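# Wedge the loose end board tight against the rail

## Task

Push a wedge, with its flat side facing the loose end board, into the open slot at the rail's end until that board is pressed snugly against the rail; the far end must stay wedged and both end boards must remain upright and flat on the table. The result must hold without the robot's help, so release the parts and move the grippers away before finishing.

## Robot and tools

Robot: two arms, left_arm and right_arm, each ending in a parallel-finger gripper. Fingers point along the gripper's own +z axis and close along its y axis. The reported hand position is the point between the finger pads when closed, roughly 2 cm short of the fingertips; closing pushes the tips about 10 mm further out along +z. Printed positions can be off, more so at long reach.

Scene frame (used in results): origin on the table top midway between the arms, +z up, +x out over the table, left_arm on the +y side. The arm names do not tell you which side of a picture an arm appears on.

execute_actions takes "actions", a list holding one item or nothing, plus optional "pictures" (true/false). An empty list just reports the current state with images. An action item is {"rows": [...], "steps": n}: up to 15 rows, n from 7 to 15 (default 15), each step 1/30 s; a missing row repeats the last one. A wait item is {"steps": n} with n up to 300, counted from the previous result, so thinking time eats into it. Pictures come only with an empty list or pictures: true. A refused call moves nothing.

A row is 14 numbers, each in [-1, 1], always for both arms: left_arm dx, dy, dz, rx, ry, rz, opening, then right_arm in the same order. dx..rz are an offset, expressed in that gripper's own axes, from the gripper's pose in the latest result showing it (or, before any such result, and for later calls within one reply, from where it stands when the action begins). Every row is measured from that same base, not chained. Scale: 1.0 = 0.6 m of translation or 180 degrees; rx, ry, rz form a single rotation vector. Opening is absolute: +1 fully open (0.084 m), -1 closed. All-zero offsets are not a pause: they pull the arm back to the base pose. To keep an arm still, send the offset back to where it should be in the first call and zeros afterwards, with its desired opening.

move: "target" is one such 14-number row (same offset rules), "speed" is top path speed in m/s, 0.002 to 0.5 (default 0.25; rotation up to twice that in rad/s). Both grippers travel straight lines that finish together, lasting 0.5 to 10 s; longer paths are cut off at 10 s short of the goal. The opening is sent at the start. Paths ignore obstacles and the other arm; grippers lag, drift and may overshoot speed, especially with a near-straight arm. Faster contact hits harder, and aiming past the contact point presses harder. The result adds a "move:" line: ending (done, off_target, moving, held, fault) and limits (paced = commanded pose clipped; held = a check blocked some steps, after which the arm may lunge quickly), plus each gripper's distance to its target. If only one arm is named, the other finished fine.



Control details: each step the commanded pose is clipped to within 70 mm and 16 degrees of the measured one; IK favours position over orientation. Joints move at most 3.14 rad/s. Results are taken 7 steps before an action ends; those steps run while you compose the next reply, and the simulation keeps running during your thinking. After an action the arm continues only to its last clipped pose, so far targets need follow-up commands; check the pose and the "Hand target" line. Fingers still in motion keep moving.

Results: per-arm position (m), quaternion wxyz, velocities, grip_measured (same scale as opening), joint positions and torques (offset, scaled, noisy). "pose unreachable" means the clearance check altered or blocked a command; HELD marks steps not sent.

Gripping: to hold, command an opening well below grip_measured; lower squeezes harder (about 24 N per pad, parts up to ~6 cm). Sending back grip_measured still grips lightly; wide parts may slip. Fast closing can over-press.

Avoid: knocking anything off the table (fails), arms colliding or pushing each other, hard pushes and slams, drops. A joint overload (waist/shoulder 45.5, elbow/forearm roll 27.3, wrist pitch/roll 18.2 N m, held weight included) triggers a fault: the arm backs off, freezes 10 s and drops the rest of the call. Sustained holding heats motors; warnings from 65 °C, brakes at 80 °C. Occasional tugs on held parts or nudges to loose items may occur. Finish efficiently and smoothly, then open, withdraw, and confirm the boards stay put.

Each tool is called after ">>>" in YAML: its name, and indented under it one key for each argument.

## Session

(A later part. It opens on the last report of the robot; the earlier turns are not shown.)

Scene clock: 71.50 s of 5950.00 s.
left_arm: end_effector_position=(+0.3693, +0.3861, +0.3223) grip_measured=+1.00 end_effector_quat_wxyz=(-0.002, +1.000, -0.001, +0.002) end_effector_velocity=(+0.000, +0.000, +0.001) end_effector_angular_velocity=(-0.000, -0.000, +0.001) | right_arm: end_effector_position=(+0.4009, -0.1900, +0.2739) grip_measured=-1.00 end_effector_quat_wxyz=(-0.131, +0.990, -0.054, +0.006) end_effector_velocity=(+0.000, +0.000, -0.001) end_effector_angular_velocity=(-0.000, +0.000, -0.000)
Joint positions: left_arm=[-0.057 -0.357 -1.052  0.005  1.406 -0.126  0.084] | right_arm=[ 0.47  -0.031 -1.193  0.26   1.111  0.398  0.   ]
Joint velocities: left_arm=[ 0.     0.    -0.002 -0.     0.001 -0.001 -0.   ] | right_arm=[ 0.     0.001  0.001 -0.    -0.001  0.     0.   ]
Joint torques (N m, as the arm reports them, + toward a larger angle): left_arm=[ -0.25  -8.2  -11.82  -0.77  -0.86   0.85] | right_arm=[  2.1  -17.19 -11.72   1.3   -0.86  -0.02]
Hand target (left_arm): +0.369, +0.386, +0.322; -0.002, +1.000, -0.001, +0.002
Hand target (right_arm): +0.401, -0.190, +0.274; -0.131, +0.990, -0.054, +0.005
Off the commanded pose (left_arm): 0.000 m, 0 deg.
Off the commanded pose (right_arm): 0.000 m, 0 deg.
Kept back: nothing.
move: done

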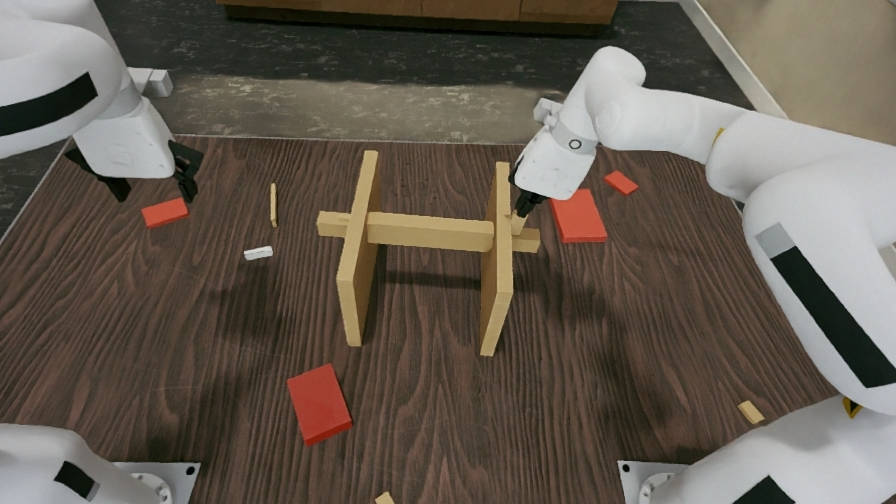

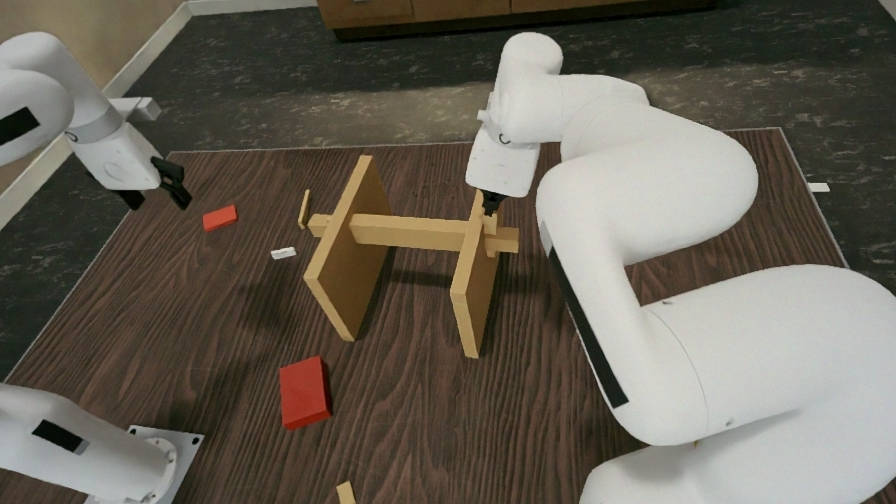

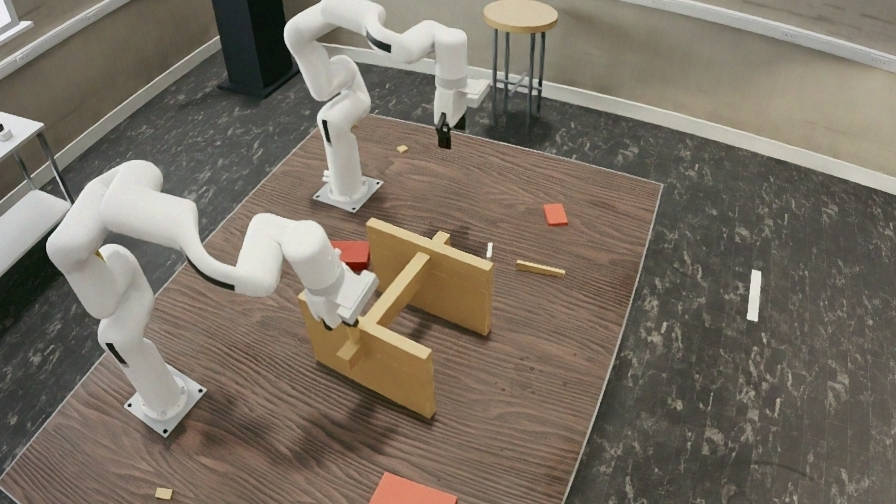

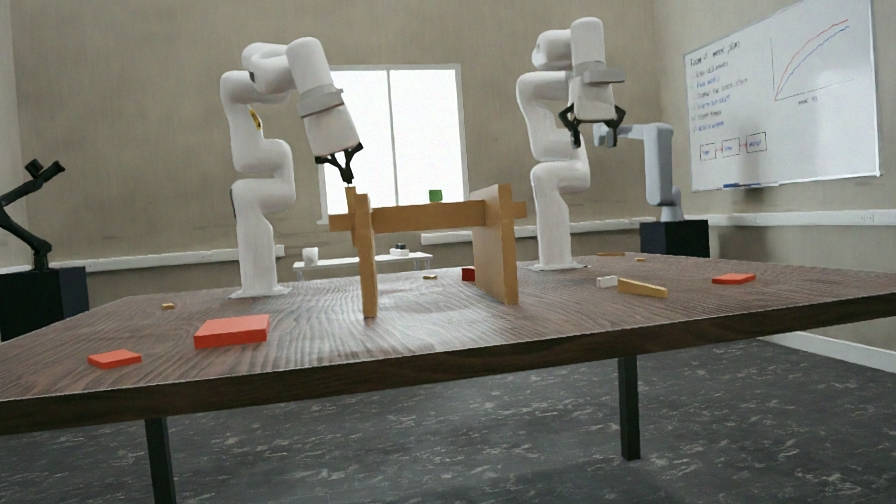

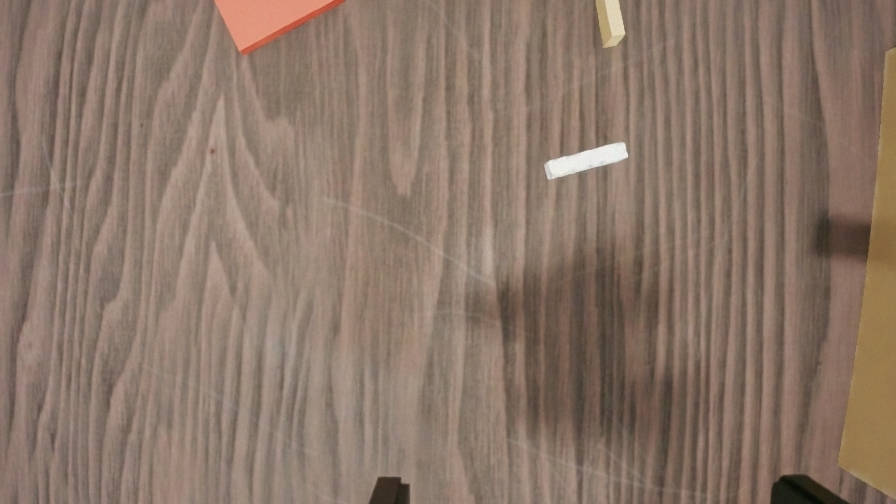

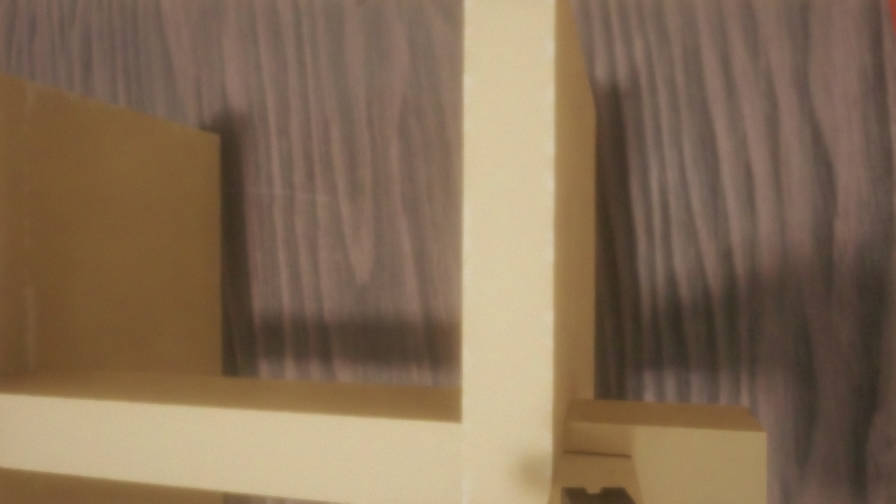

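>>> move:
  target: [0,0,0,0,0,0,1,0,0.0089,0.0321,0,0,0,-1]
  speed: 0.015

>>> zoom_image:
  camera: "cam_low"
  region: [300,130,420,250]

>>> zoom_image:
  camera: "cam_head_left"
  region: [470,150,590,270]

Scene clock: 73.47 s of 5950.00 s.
left_arm: end_effector_position=(+0.3693, +0.3861, +0.3223) grip_measured=+1.00 end_effector_quat_wxyz=(-0.002, +1.000, -0.001, +0.002) end_effector_velocity=(+0.001, -0.000, -0.000) end_effector_angular_velocity=(-0.000, -0.000, -0.000) | right_arm: end_effector_position=(+0.4007, -0.1901, +0.2538) grip_measured=-1.00 end_effector_quat_wxyz=(-0.131, +0.990, -0.054, +0.005) end_effector_velocity=(-0.000, +0.000, +0.000) end_effector_angular_velocity=(+0.001, -0.002, +0.001)
Joint positions: left_arm=[-0.057 -0.357 -1.052  0.005  1.406 -0.126  0.084] | right_arm=[ 0.472 -0.02  -1.147  0.267  1.057  0.384  0.   ]
Joint velocities: left_arm=[ 0.     0.002 -0.    -0.    -0.001  0.     0.   ] | right_arm=[ 0.001 -0.001  0.001 -0.    -0.001 -0.     0.   ]
Joint torques (N m, as the arm reports them, + toward a larger angle): left_arm=[ -0.07  -8.56 -11.95  -1.09  -0.94   1.08] | right_arm=[  1.26 -15.77 -10.6    0.54  -0.54  -0.1 ]
Hand target (left_arm): +0.369, +0.386, +0.322; -0.002, +1.000, -0.001, +0.002
Hand target (right_arm): +0.401, -0.190, +0.254; -0.131, +0.990, -0.054, +0.006
Off the commanded pose (left_arm): 0.000 m, 0 deg.
Off the commanded pose (right_arm): 0.000 m, 0 deg.
Kept back: nothing.
move: done

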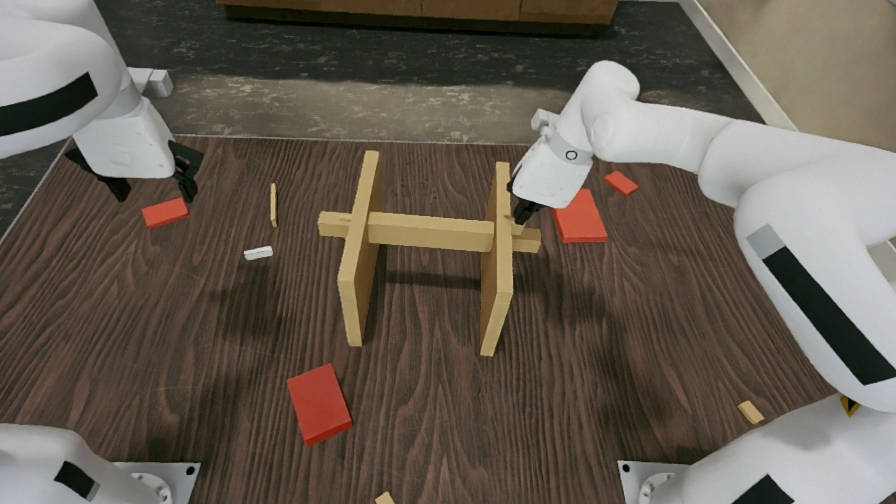

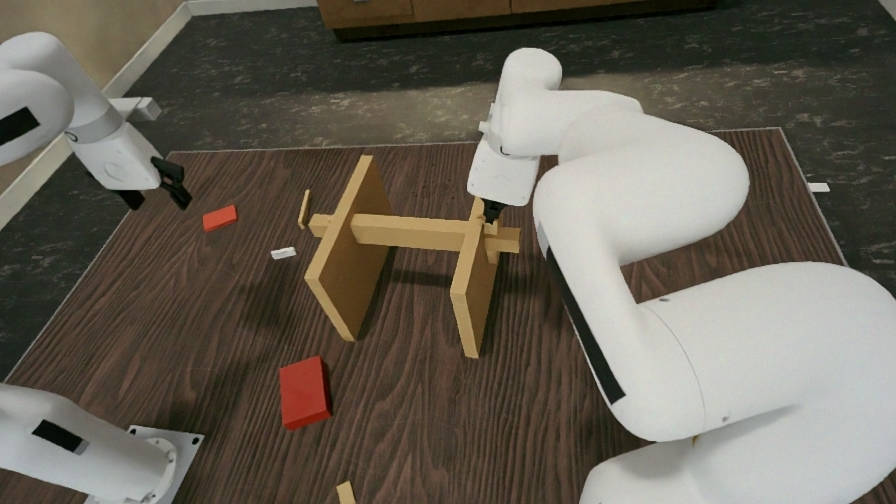

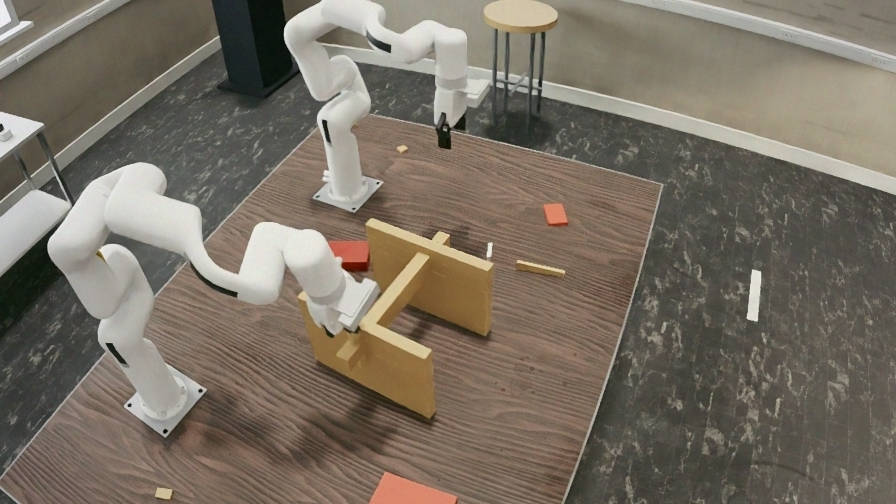

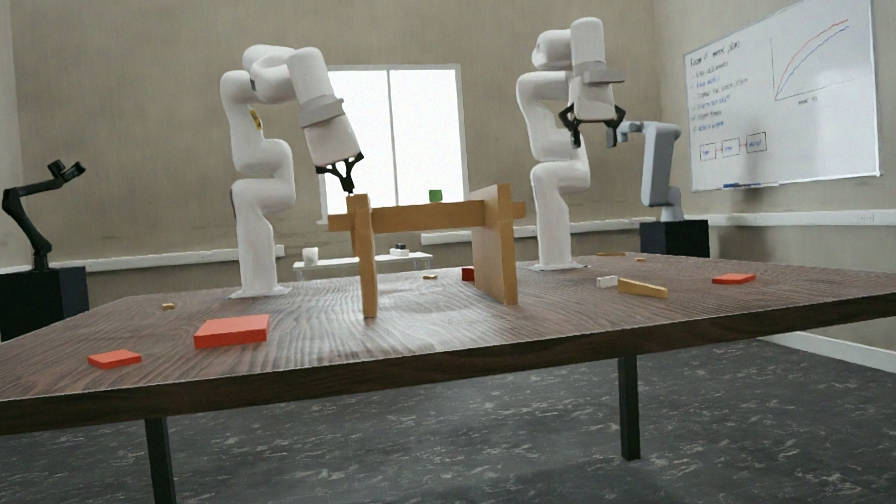

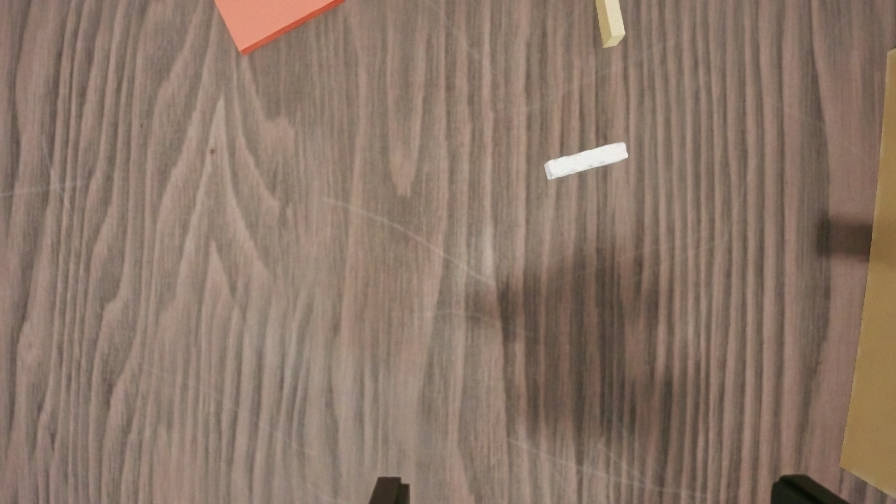

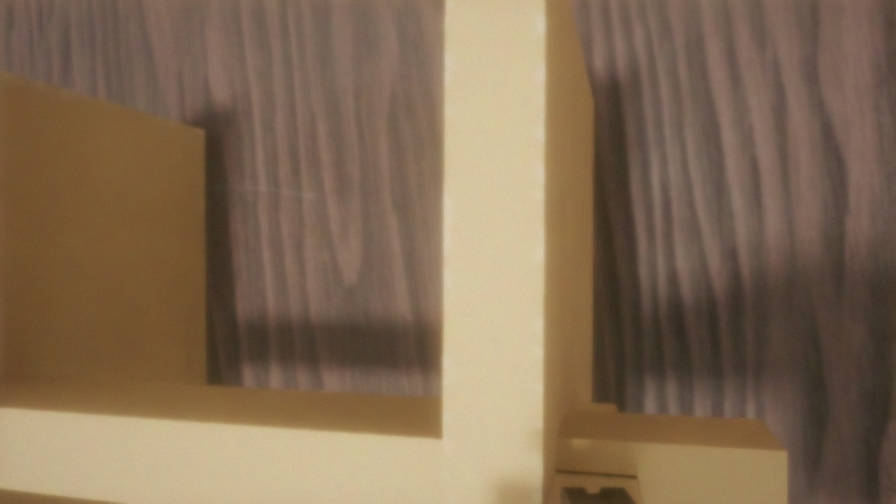

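Region (300, 130, 420, 250) of cam_low's 896x504 image, scaled by 4.200, with more detail than that image has.

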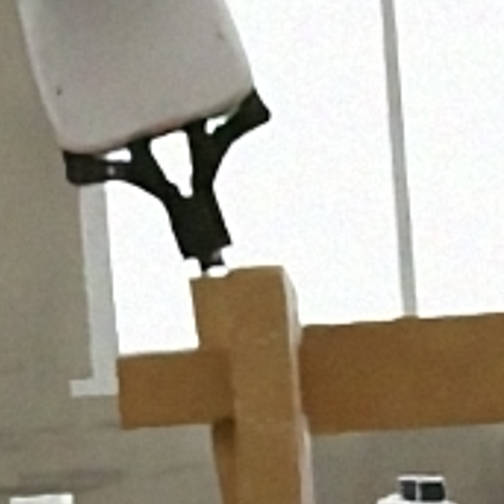

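Region (470, 150, 590, 270) of cam_head_left's 896x504 image, scaled by 4.200, with more detail than that image has.

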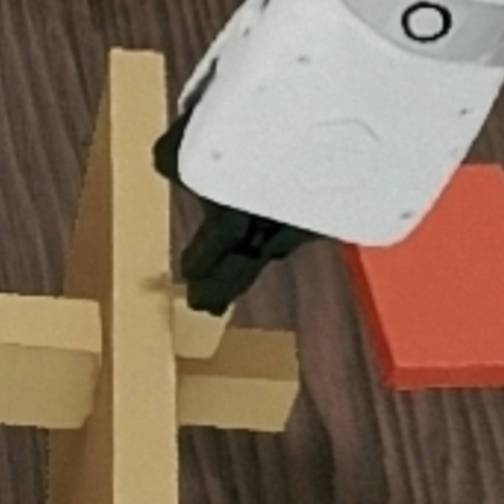

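>>> move:
  target: [0,0,0,0,0,0,1,0,0.0086,0.0184,0,0,0,-1]
  speed: 0.012

>>> zoom_image:
  camera: "cam_low"
  region: [300,130,420,250]

>>> zoom_image:
  camera: "cam_head_left"
  region: [470,150,590,270]

Scene clock: 74.97 s of 5950.00 s.
left_arm: end_effector_position=(+0.3693, +0.3861, +0.3223) grip_measured=+1.00 end_effector_quat_wxyz=(-0.002, +1.000, -0.001, +0.002) end_effector_velocity=(+0.000, -0.000, -0.000) end_effector_angular_velocity=(+0.000, +0.000, +0.000) | right_arm: end_effector_position=(+0.4005, -0.1922, +0.2419) grip_measured=-1.00 end_effector_quat_wxyz=(-0.131, +0.990, -0.054, +0.005) end_effector_velocity=(+0.000, -0.000, +0.000) end_effector_angular_velocity=(+0.001, -0.002, -0.000)
Joint positions: left_arm=[-0.057 -0.357 -1.052  0.005  1.406 -0.126  0.084] | right_arm=[ 0.47  -0.016 -1.119  0.273  1.025  0.371  0.   ]
Joint velocities: left_arm=[-0.     0.001 -0.     0.     0.    -0.    -0.   ] | right_arm=[-0.    -0.001  0.001 -0.    -0.002 -0.     0.   ]
Joint torques (N m, as the arm reports them, + toward a larger angle): left_arm=[  0.01  -8.84 -11.73  -0.51  -0.89   0.77] | right_arm=[  1.39 -15.8   -9.96   0.5   -0.48  -0.06]
Hand target (left_arm): +0.369, +0.386, +0.322; -0.002, +1.000, -0.001, +0.002
Hand target (right_arm): +0.400, -0.192, +0.242; -0.131, +0.990, -0.054, +0.005
Off the commanded pose (left_arm): 0.000 m, 0 deg.
Off the commanded pose (right_arm): 0.000 m, 0 deg.
Kept back: nothing.
move: done

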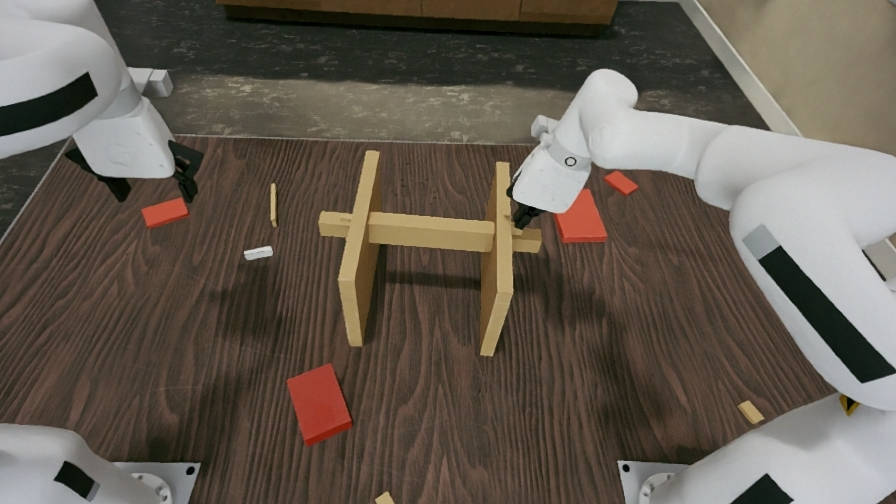

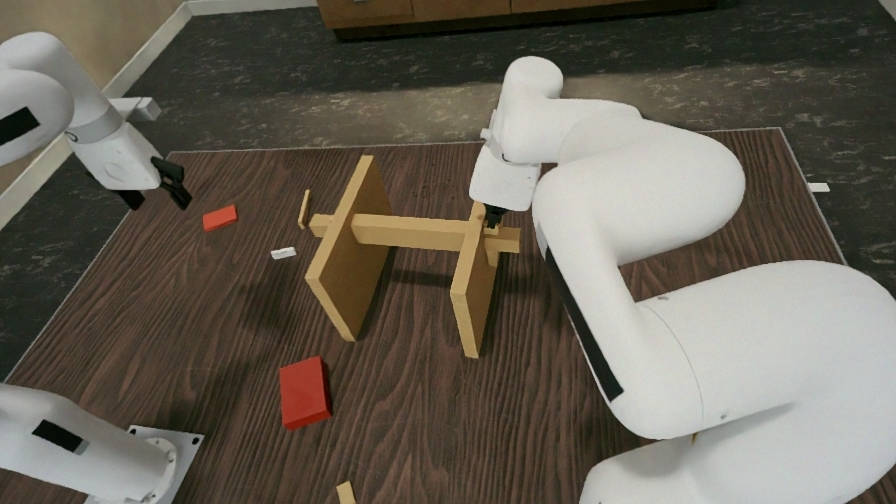

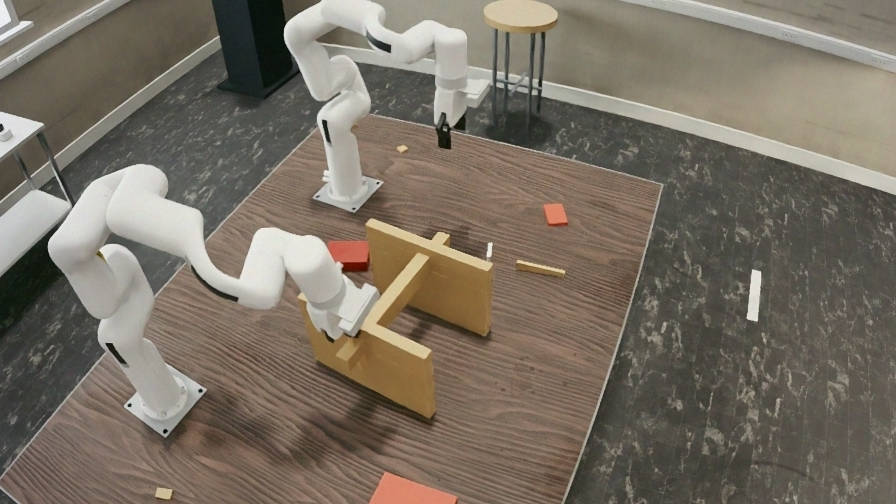

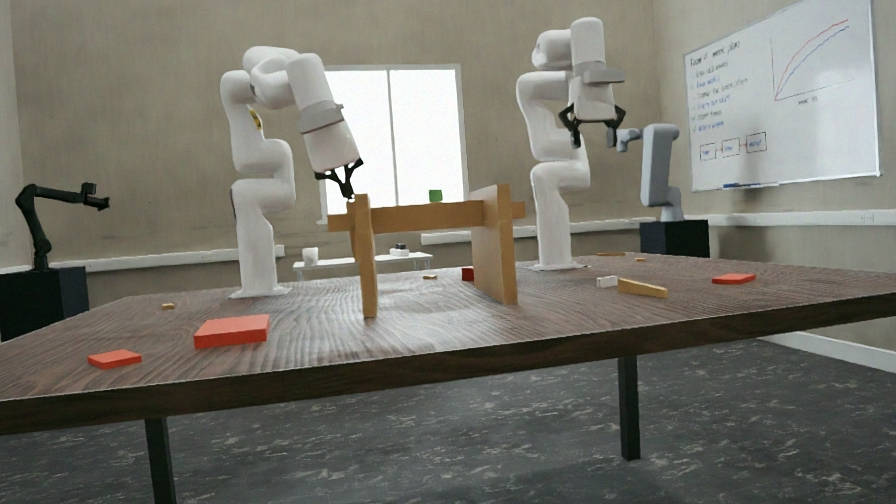

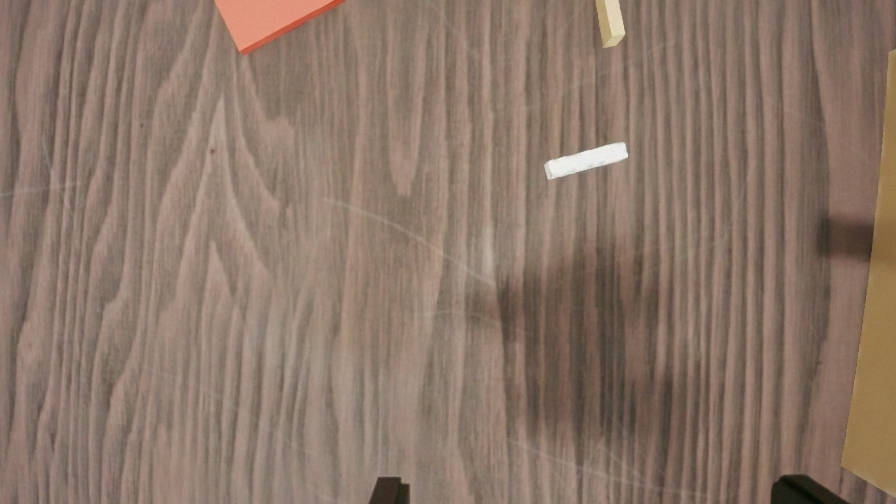

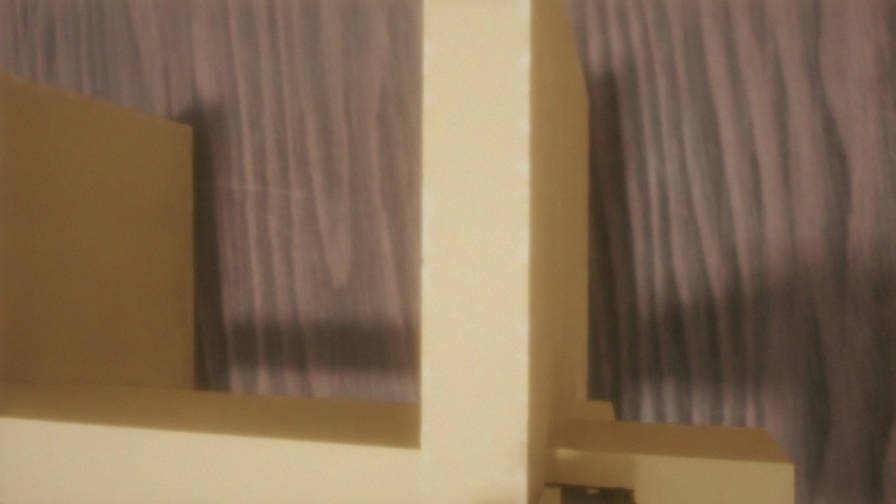

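Region (300, 130, 420, 250) of cam_low's 896x504 image, scaled by 4.200, with more detail than that image has.

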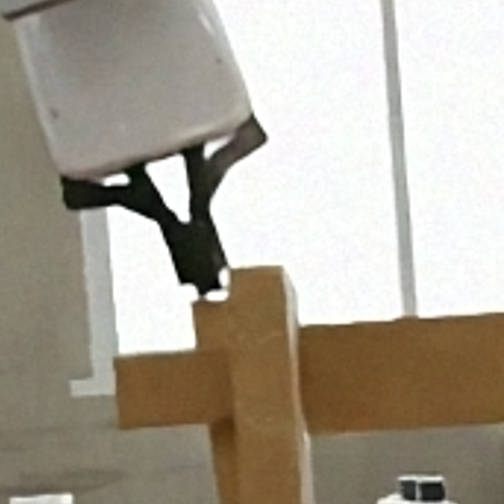

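Region (470, 150, 590, 270) of cam_head_left's 896x504 image, scaled by 4.200, with more detail than that image has.

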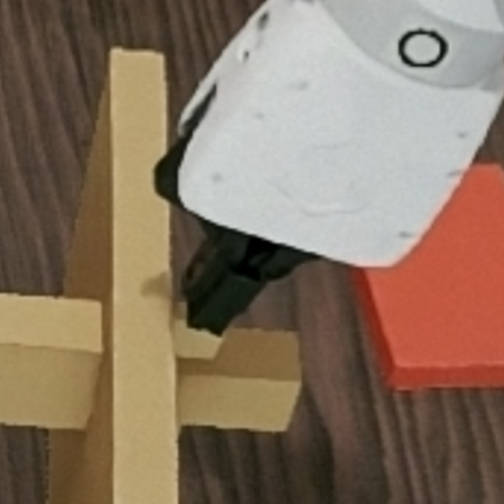

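>>> move:
  target: [0,0,0,0,0,0,1,0,0.0086,0.0184,0,0,0,-1]
  speed: 0.012

>>> zoom_image:
  camera: "cam_low"
  region: [300,130,420,250]

>>> zoom_image:
  camera: "cam_head_left"
  region: [470,150,590,270]

Scene clock: 76.43 s of 5950.00 s.
left_arm: end_effector_position=(+0.3693, +0.3861, +0.3223) grip_measured=+1.00 end_effector_quat_wxyz=(-0.002, +1.000, -0.001, +0.002) end_effector_velocity=(+0.000, +0.000, +0.001) end_effector_angular_velocity=(-0.000, -0.002, +0.000) | right_arm: end_effector_position=(+0.4002, -0.1943, +0.2300) grip_measured=-1.00 end_effector_quat_wxyz=(-0.131, +0.990, -0.054, +0.006) end_effector_velocity=(-0.000, +0.000, +0.001) end_effector_angular_velocity=(+0.001, -0.002, +0.001)
Joint positions: left_arm=[-0.057 -0.357 -1.052  0.005  1.406 -0.126  0.084] | right_arm=[ 0.468 -0.01  -1.092  0.279  0.994  0.358  0.   ]
Joint velocities: left_arm=[ 0.    -0.002 -0.001  0.     0.001 -0.     0.   ] | right_arm=[ 0.001 -0.002  0.001  0.    -0.001 -0.001  0.   ]
Joint torques (N m, as the arm reports them, + toward a larger angle): left_arm=[ -0.13  -8.21 -12.3   -0.61  -1.01   0.98] | right_arm=[  1.43 -15.65 -10.03   0.51  -0.35   0.12]
Hand target (left_arm): +0.369, +0.386, +0.322; -0.002, +1.000, -0.001, +0.002
Hand target (right_arm): +0.400, -0.194, +0.230; -0.131, +0.990, -0.054, +0.005
Off the commanded pose (left_arm): 0.000 m, 0 deg.
Off the commanded pose (right_arm): 0.000 m, 0 deg.
Kept back: nothing.
move: done

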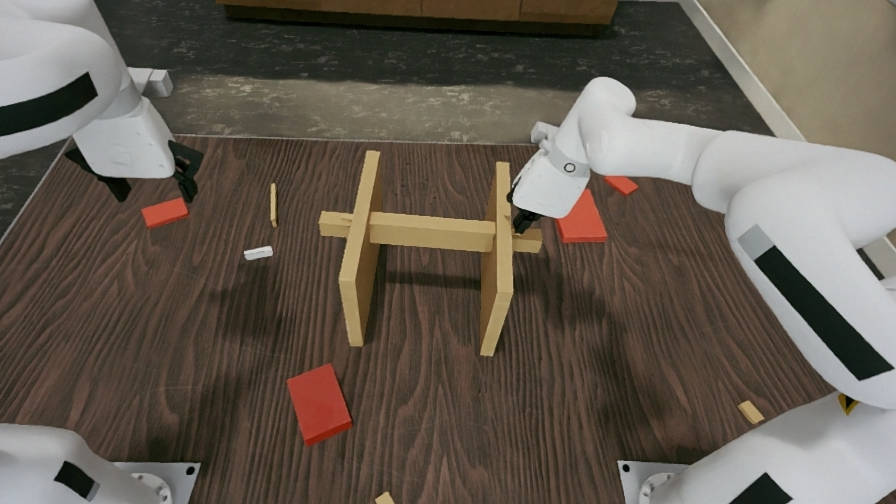

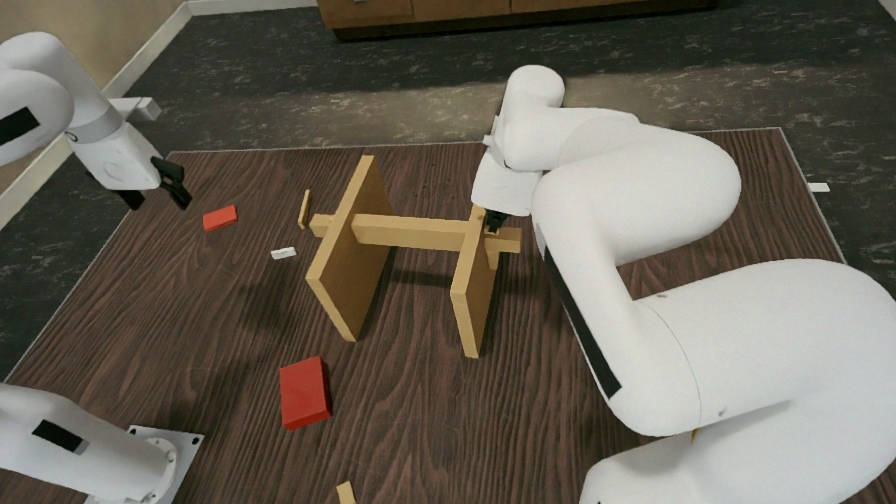

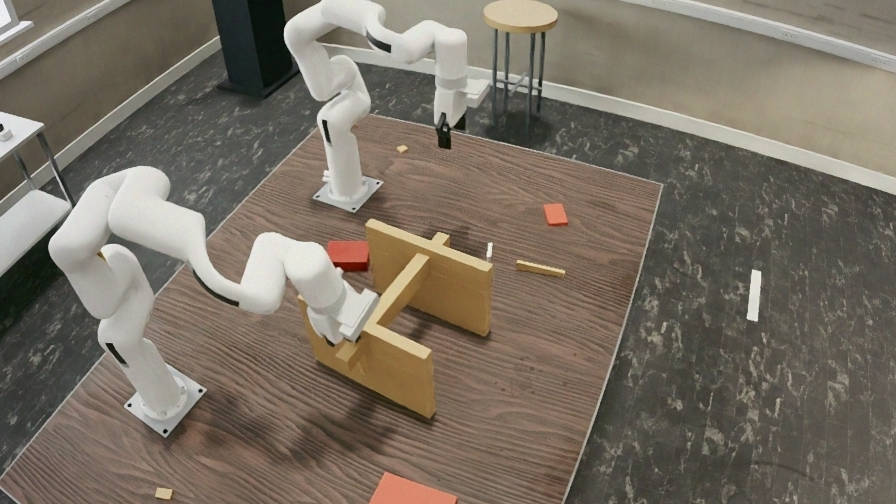

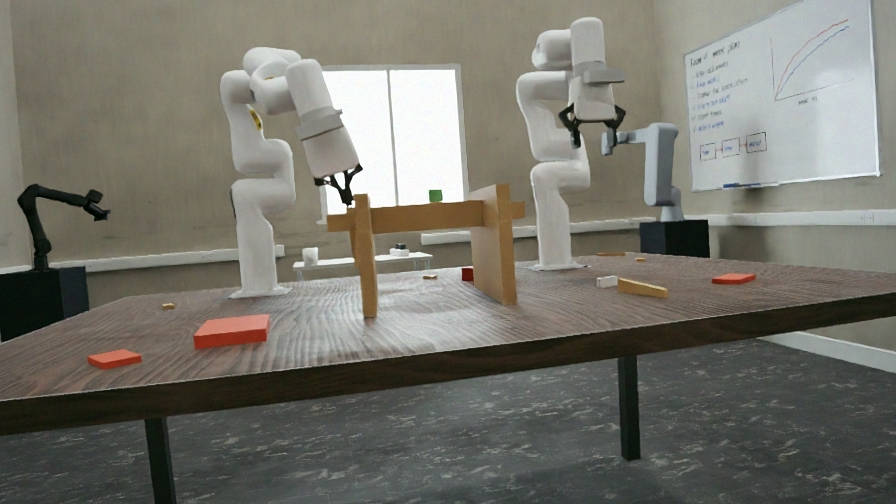

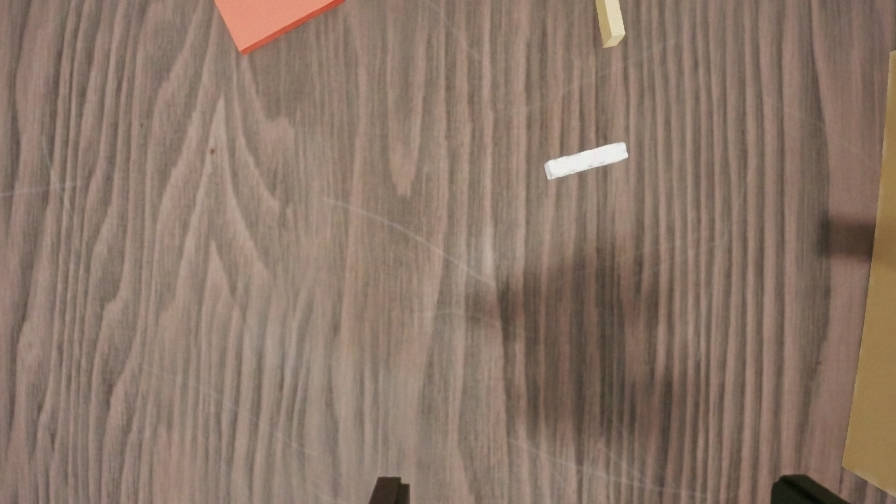

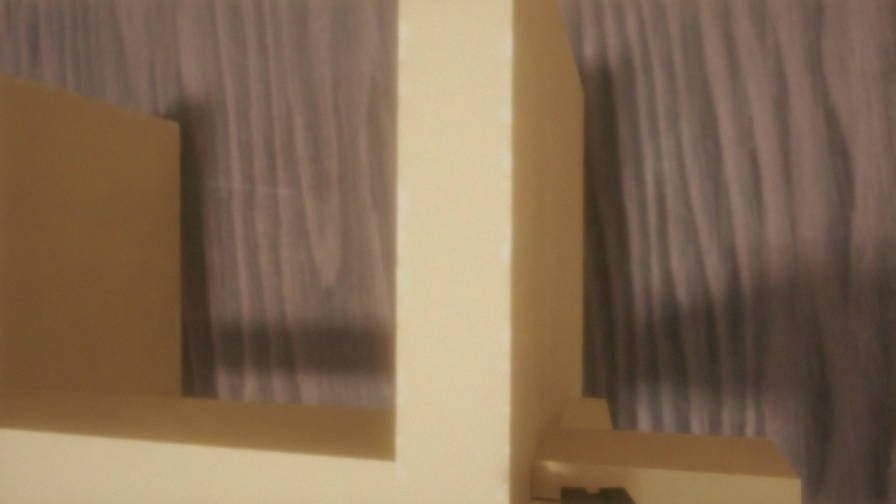

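Region (300, 130, 420, 250) of cam_low's 896x504 image, scaled by 4.200, with more detail than that image has.

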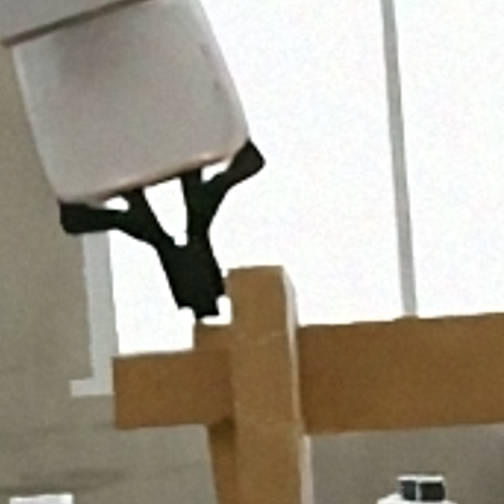

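Region (470, 150, 590, 270) of cam_head_left's 896x504 image, scaled by 4.200, with more detail than that image has.

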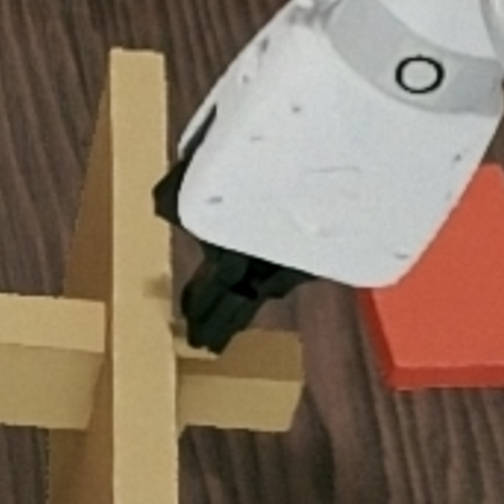

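>>> move:
  target: [0,0,0,0,0,0,1,0,0.0055,0.0105,0,0,0,-1]
  speed: 0.01

>>> zoom_image:
  camera: "cam_low"
  region: [300,130,420,250]

>>> zoom_image:
  camera: "cam_head_left"
  region: [470,150,590,270]

Scene clock: 77.63 s of 5950.00 s.
left_arm: end_effector_position=(+0.3693, +0.3861, +0.3223) grip_measured=+1.00 end_effector_quat_wxyz=(-0.002, +1.000, -0.001, +0.002) end_effector_velocity=(-0.000, +0.000, +0.000) end_effector_angular_velocity=(+0.000, +0.000, +0.001) | right_arm: end_effector_position=(+0.4010, -0.1951, +0.2257) grip_measured=-1.00 end_effector_quat_wxyz=(-0.133, +0.990, -0.054, +0.008) end_effector_velocity=(-0.000, +0.000, -0.002) end_effector_angular_velocity=(-0.001, +0.002, +0.000)
Joint positions: left_arm=[-0.057 -0.357 -1.052  0.005  1.406 -0.126  0.084] | right_arm=[ 0.467 -0.008 -1.079  0.283  0.975  0.35   0.   ]
Joint velocities: left_arm=[ 0.    -0.    -0.001  0.     0.002 -0.     0.   ] | right_arm=[ 0.     0.003  0.001  0.001 -0.002 -0.001  0.   ]
Joint torques (N m, as the arm reports them, + toward a larger angle): left_arm=[  0.07  -8.26 -12.18  -0.81  -0.9    0.66] | right_arm=[-1.52 -5.27 -2.99 -1.96 -0.05 -0.01]
Hand target (left_arm): +0.369, +0.386, +0.322; -0.002, +1.000, -0.001, +0.002
Hand target (right_arm): +0.400, -0.196, +0.223; -0.131, +0.990, -0.054, +0.006
Off the commanded pose (left_arm): 0.000 m, 0 deg.
Off the commanded pose (right_arm): 0.003 m, 0 deg.
Kept back: nothing.
move: done

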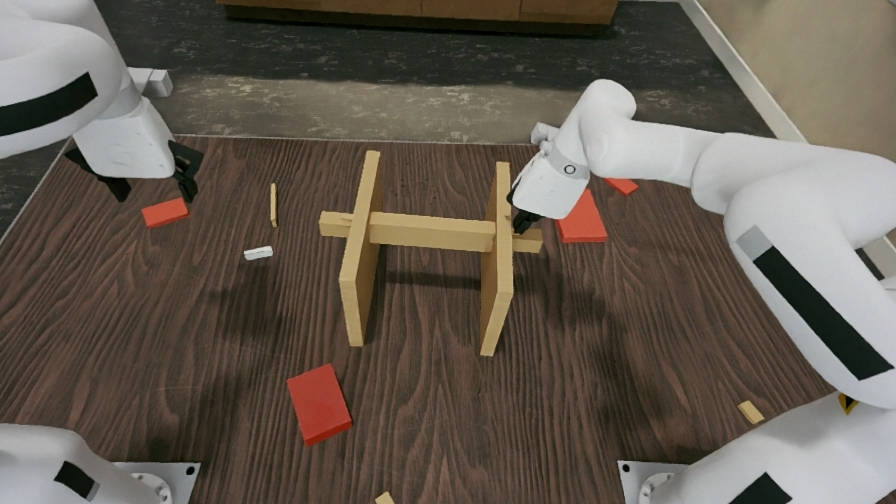

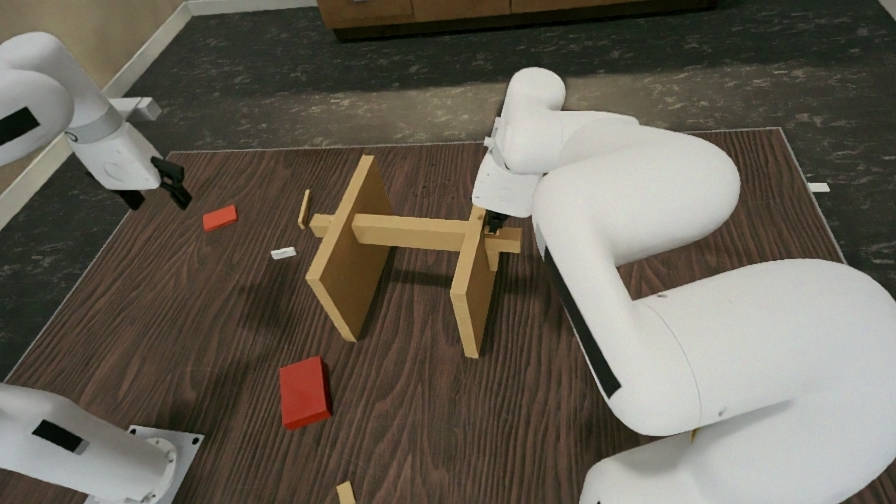

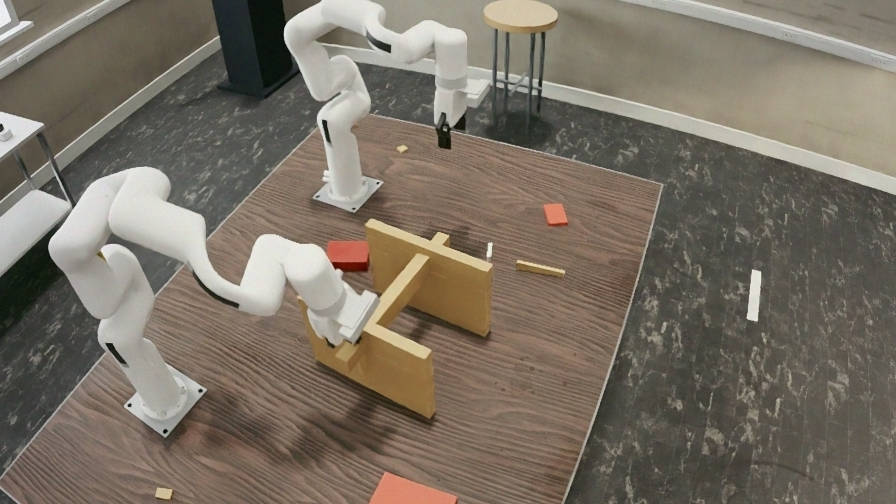

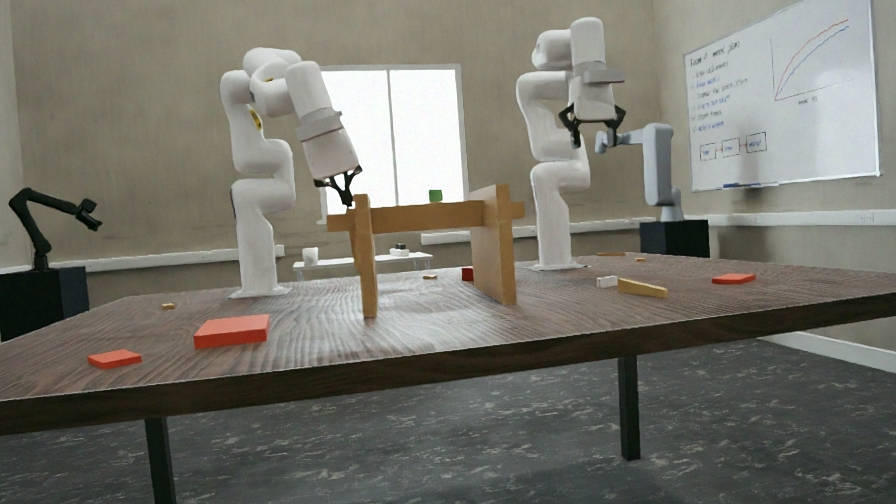

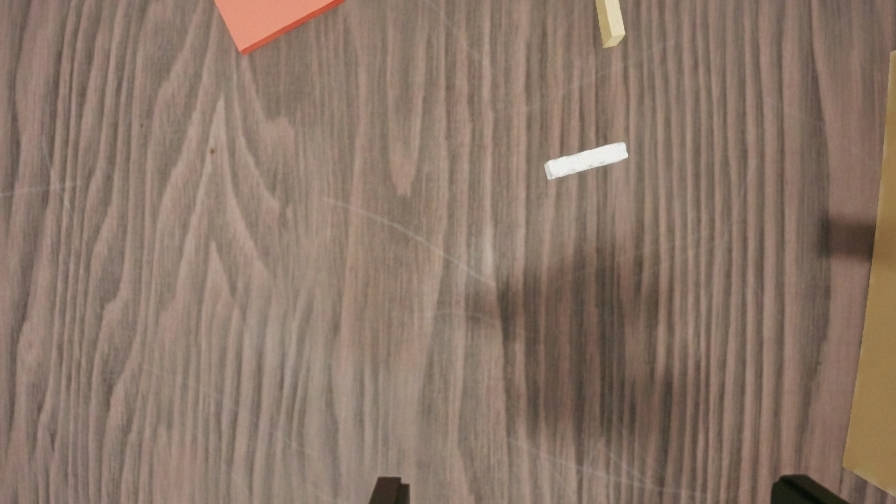

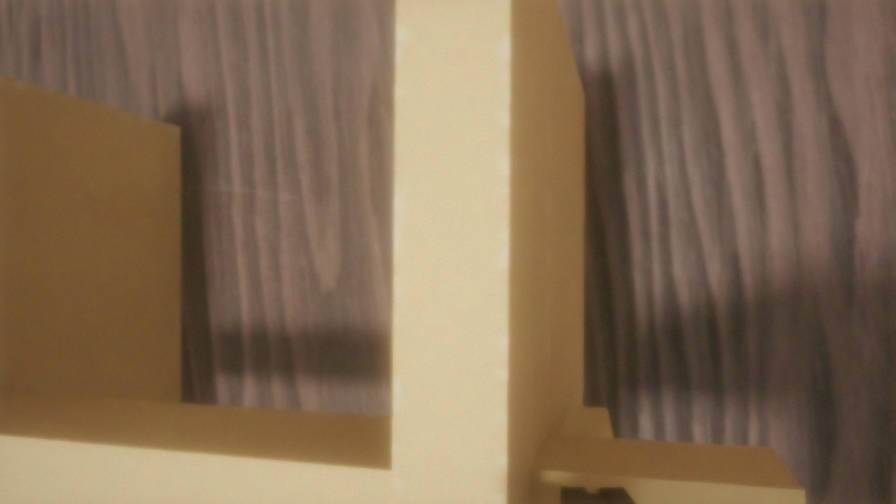

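Region (300, 130, 420, 250) of cam_low's 896x504 image, scaled by 4.200, with more detail than that image has.

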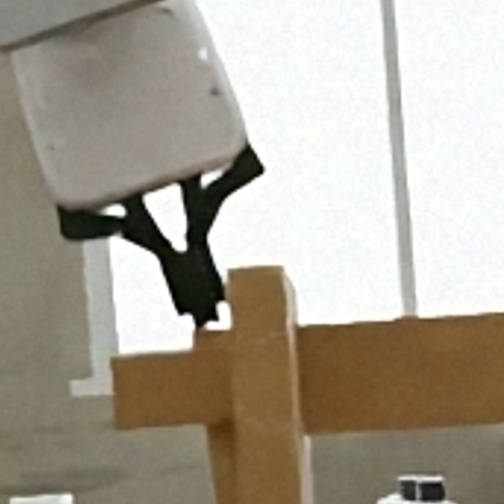

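Region (470, 150, 590, 270) of cam_head_left's 896x504 image, scaled by 4.200, with more detail than that image has.

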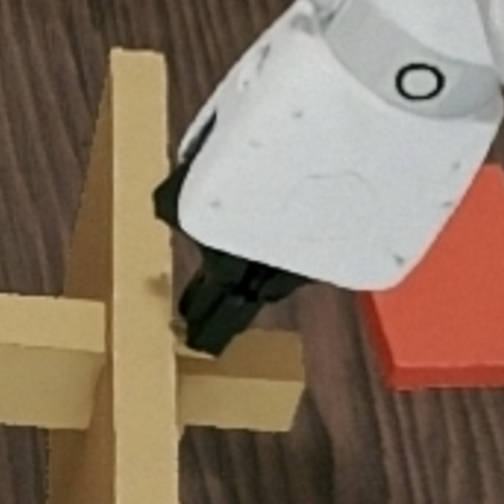

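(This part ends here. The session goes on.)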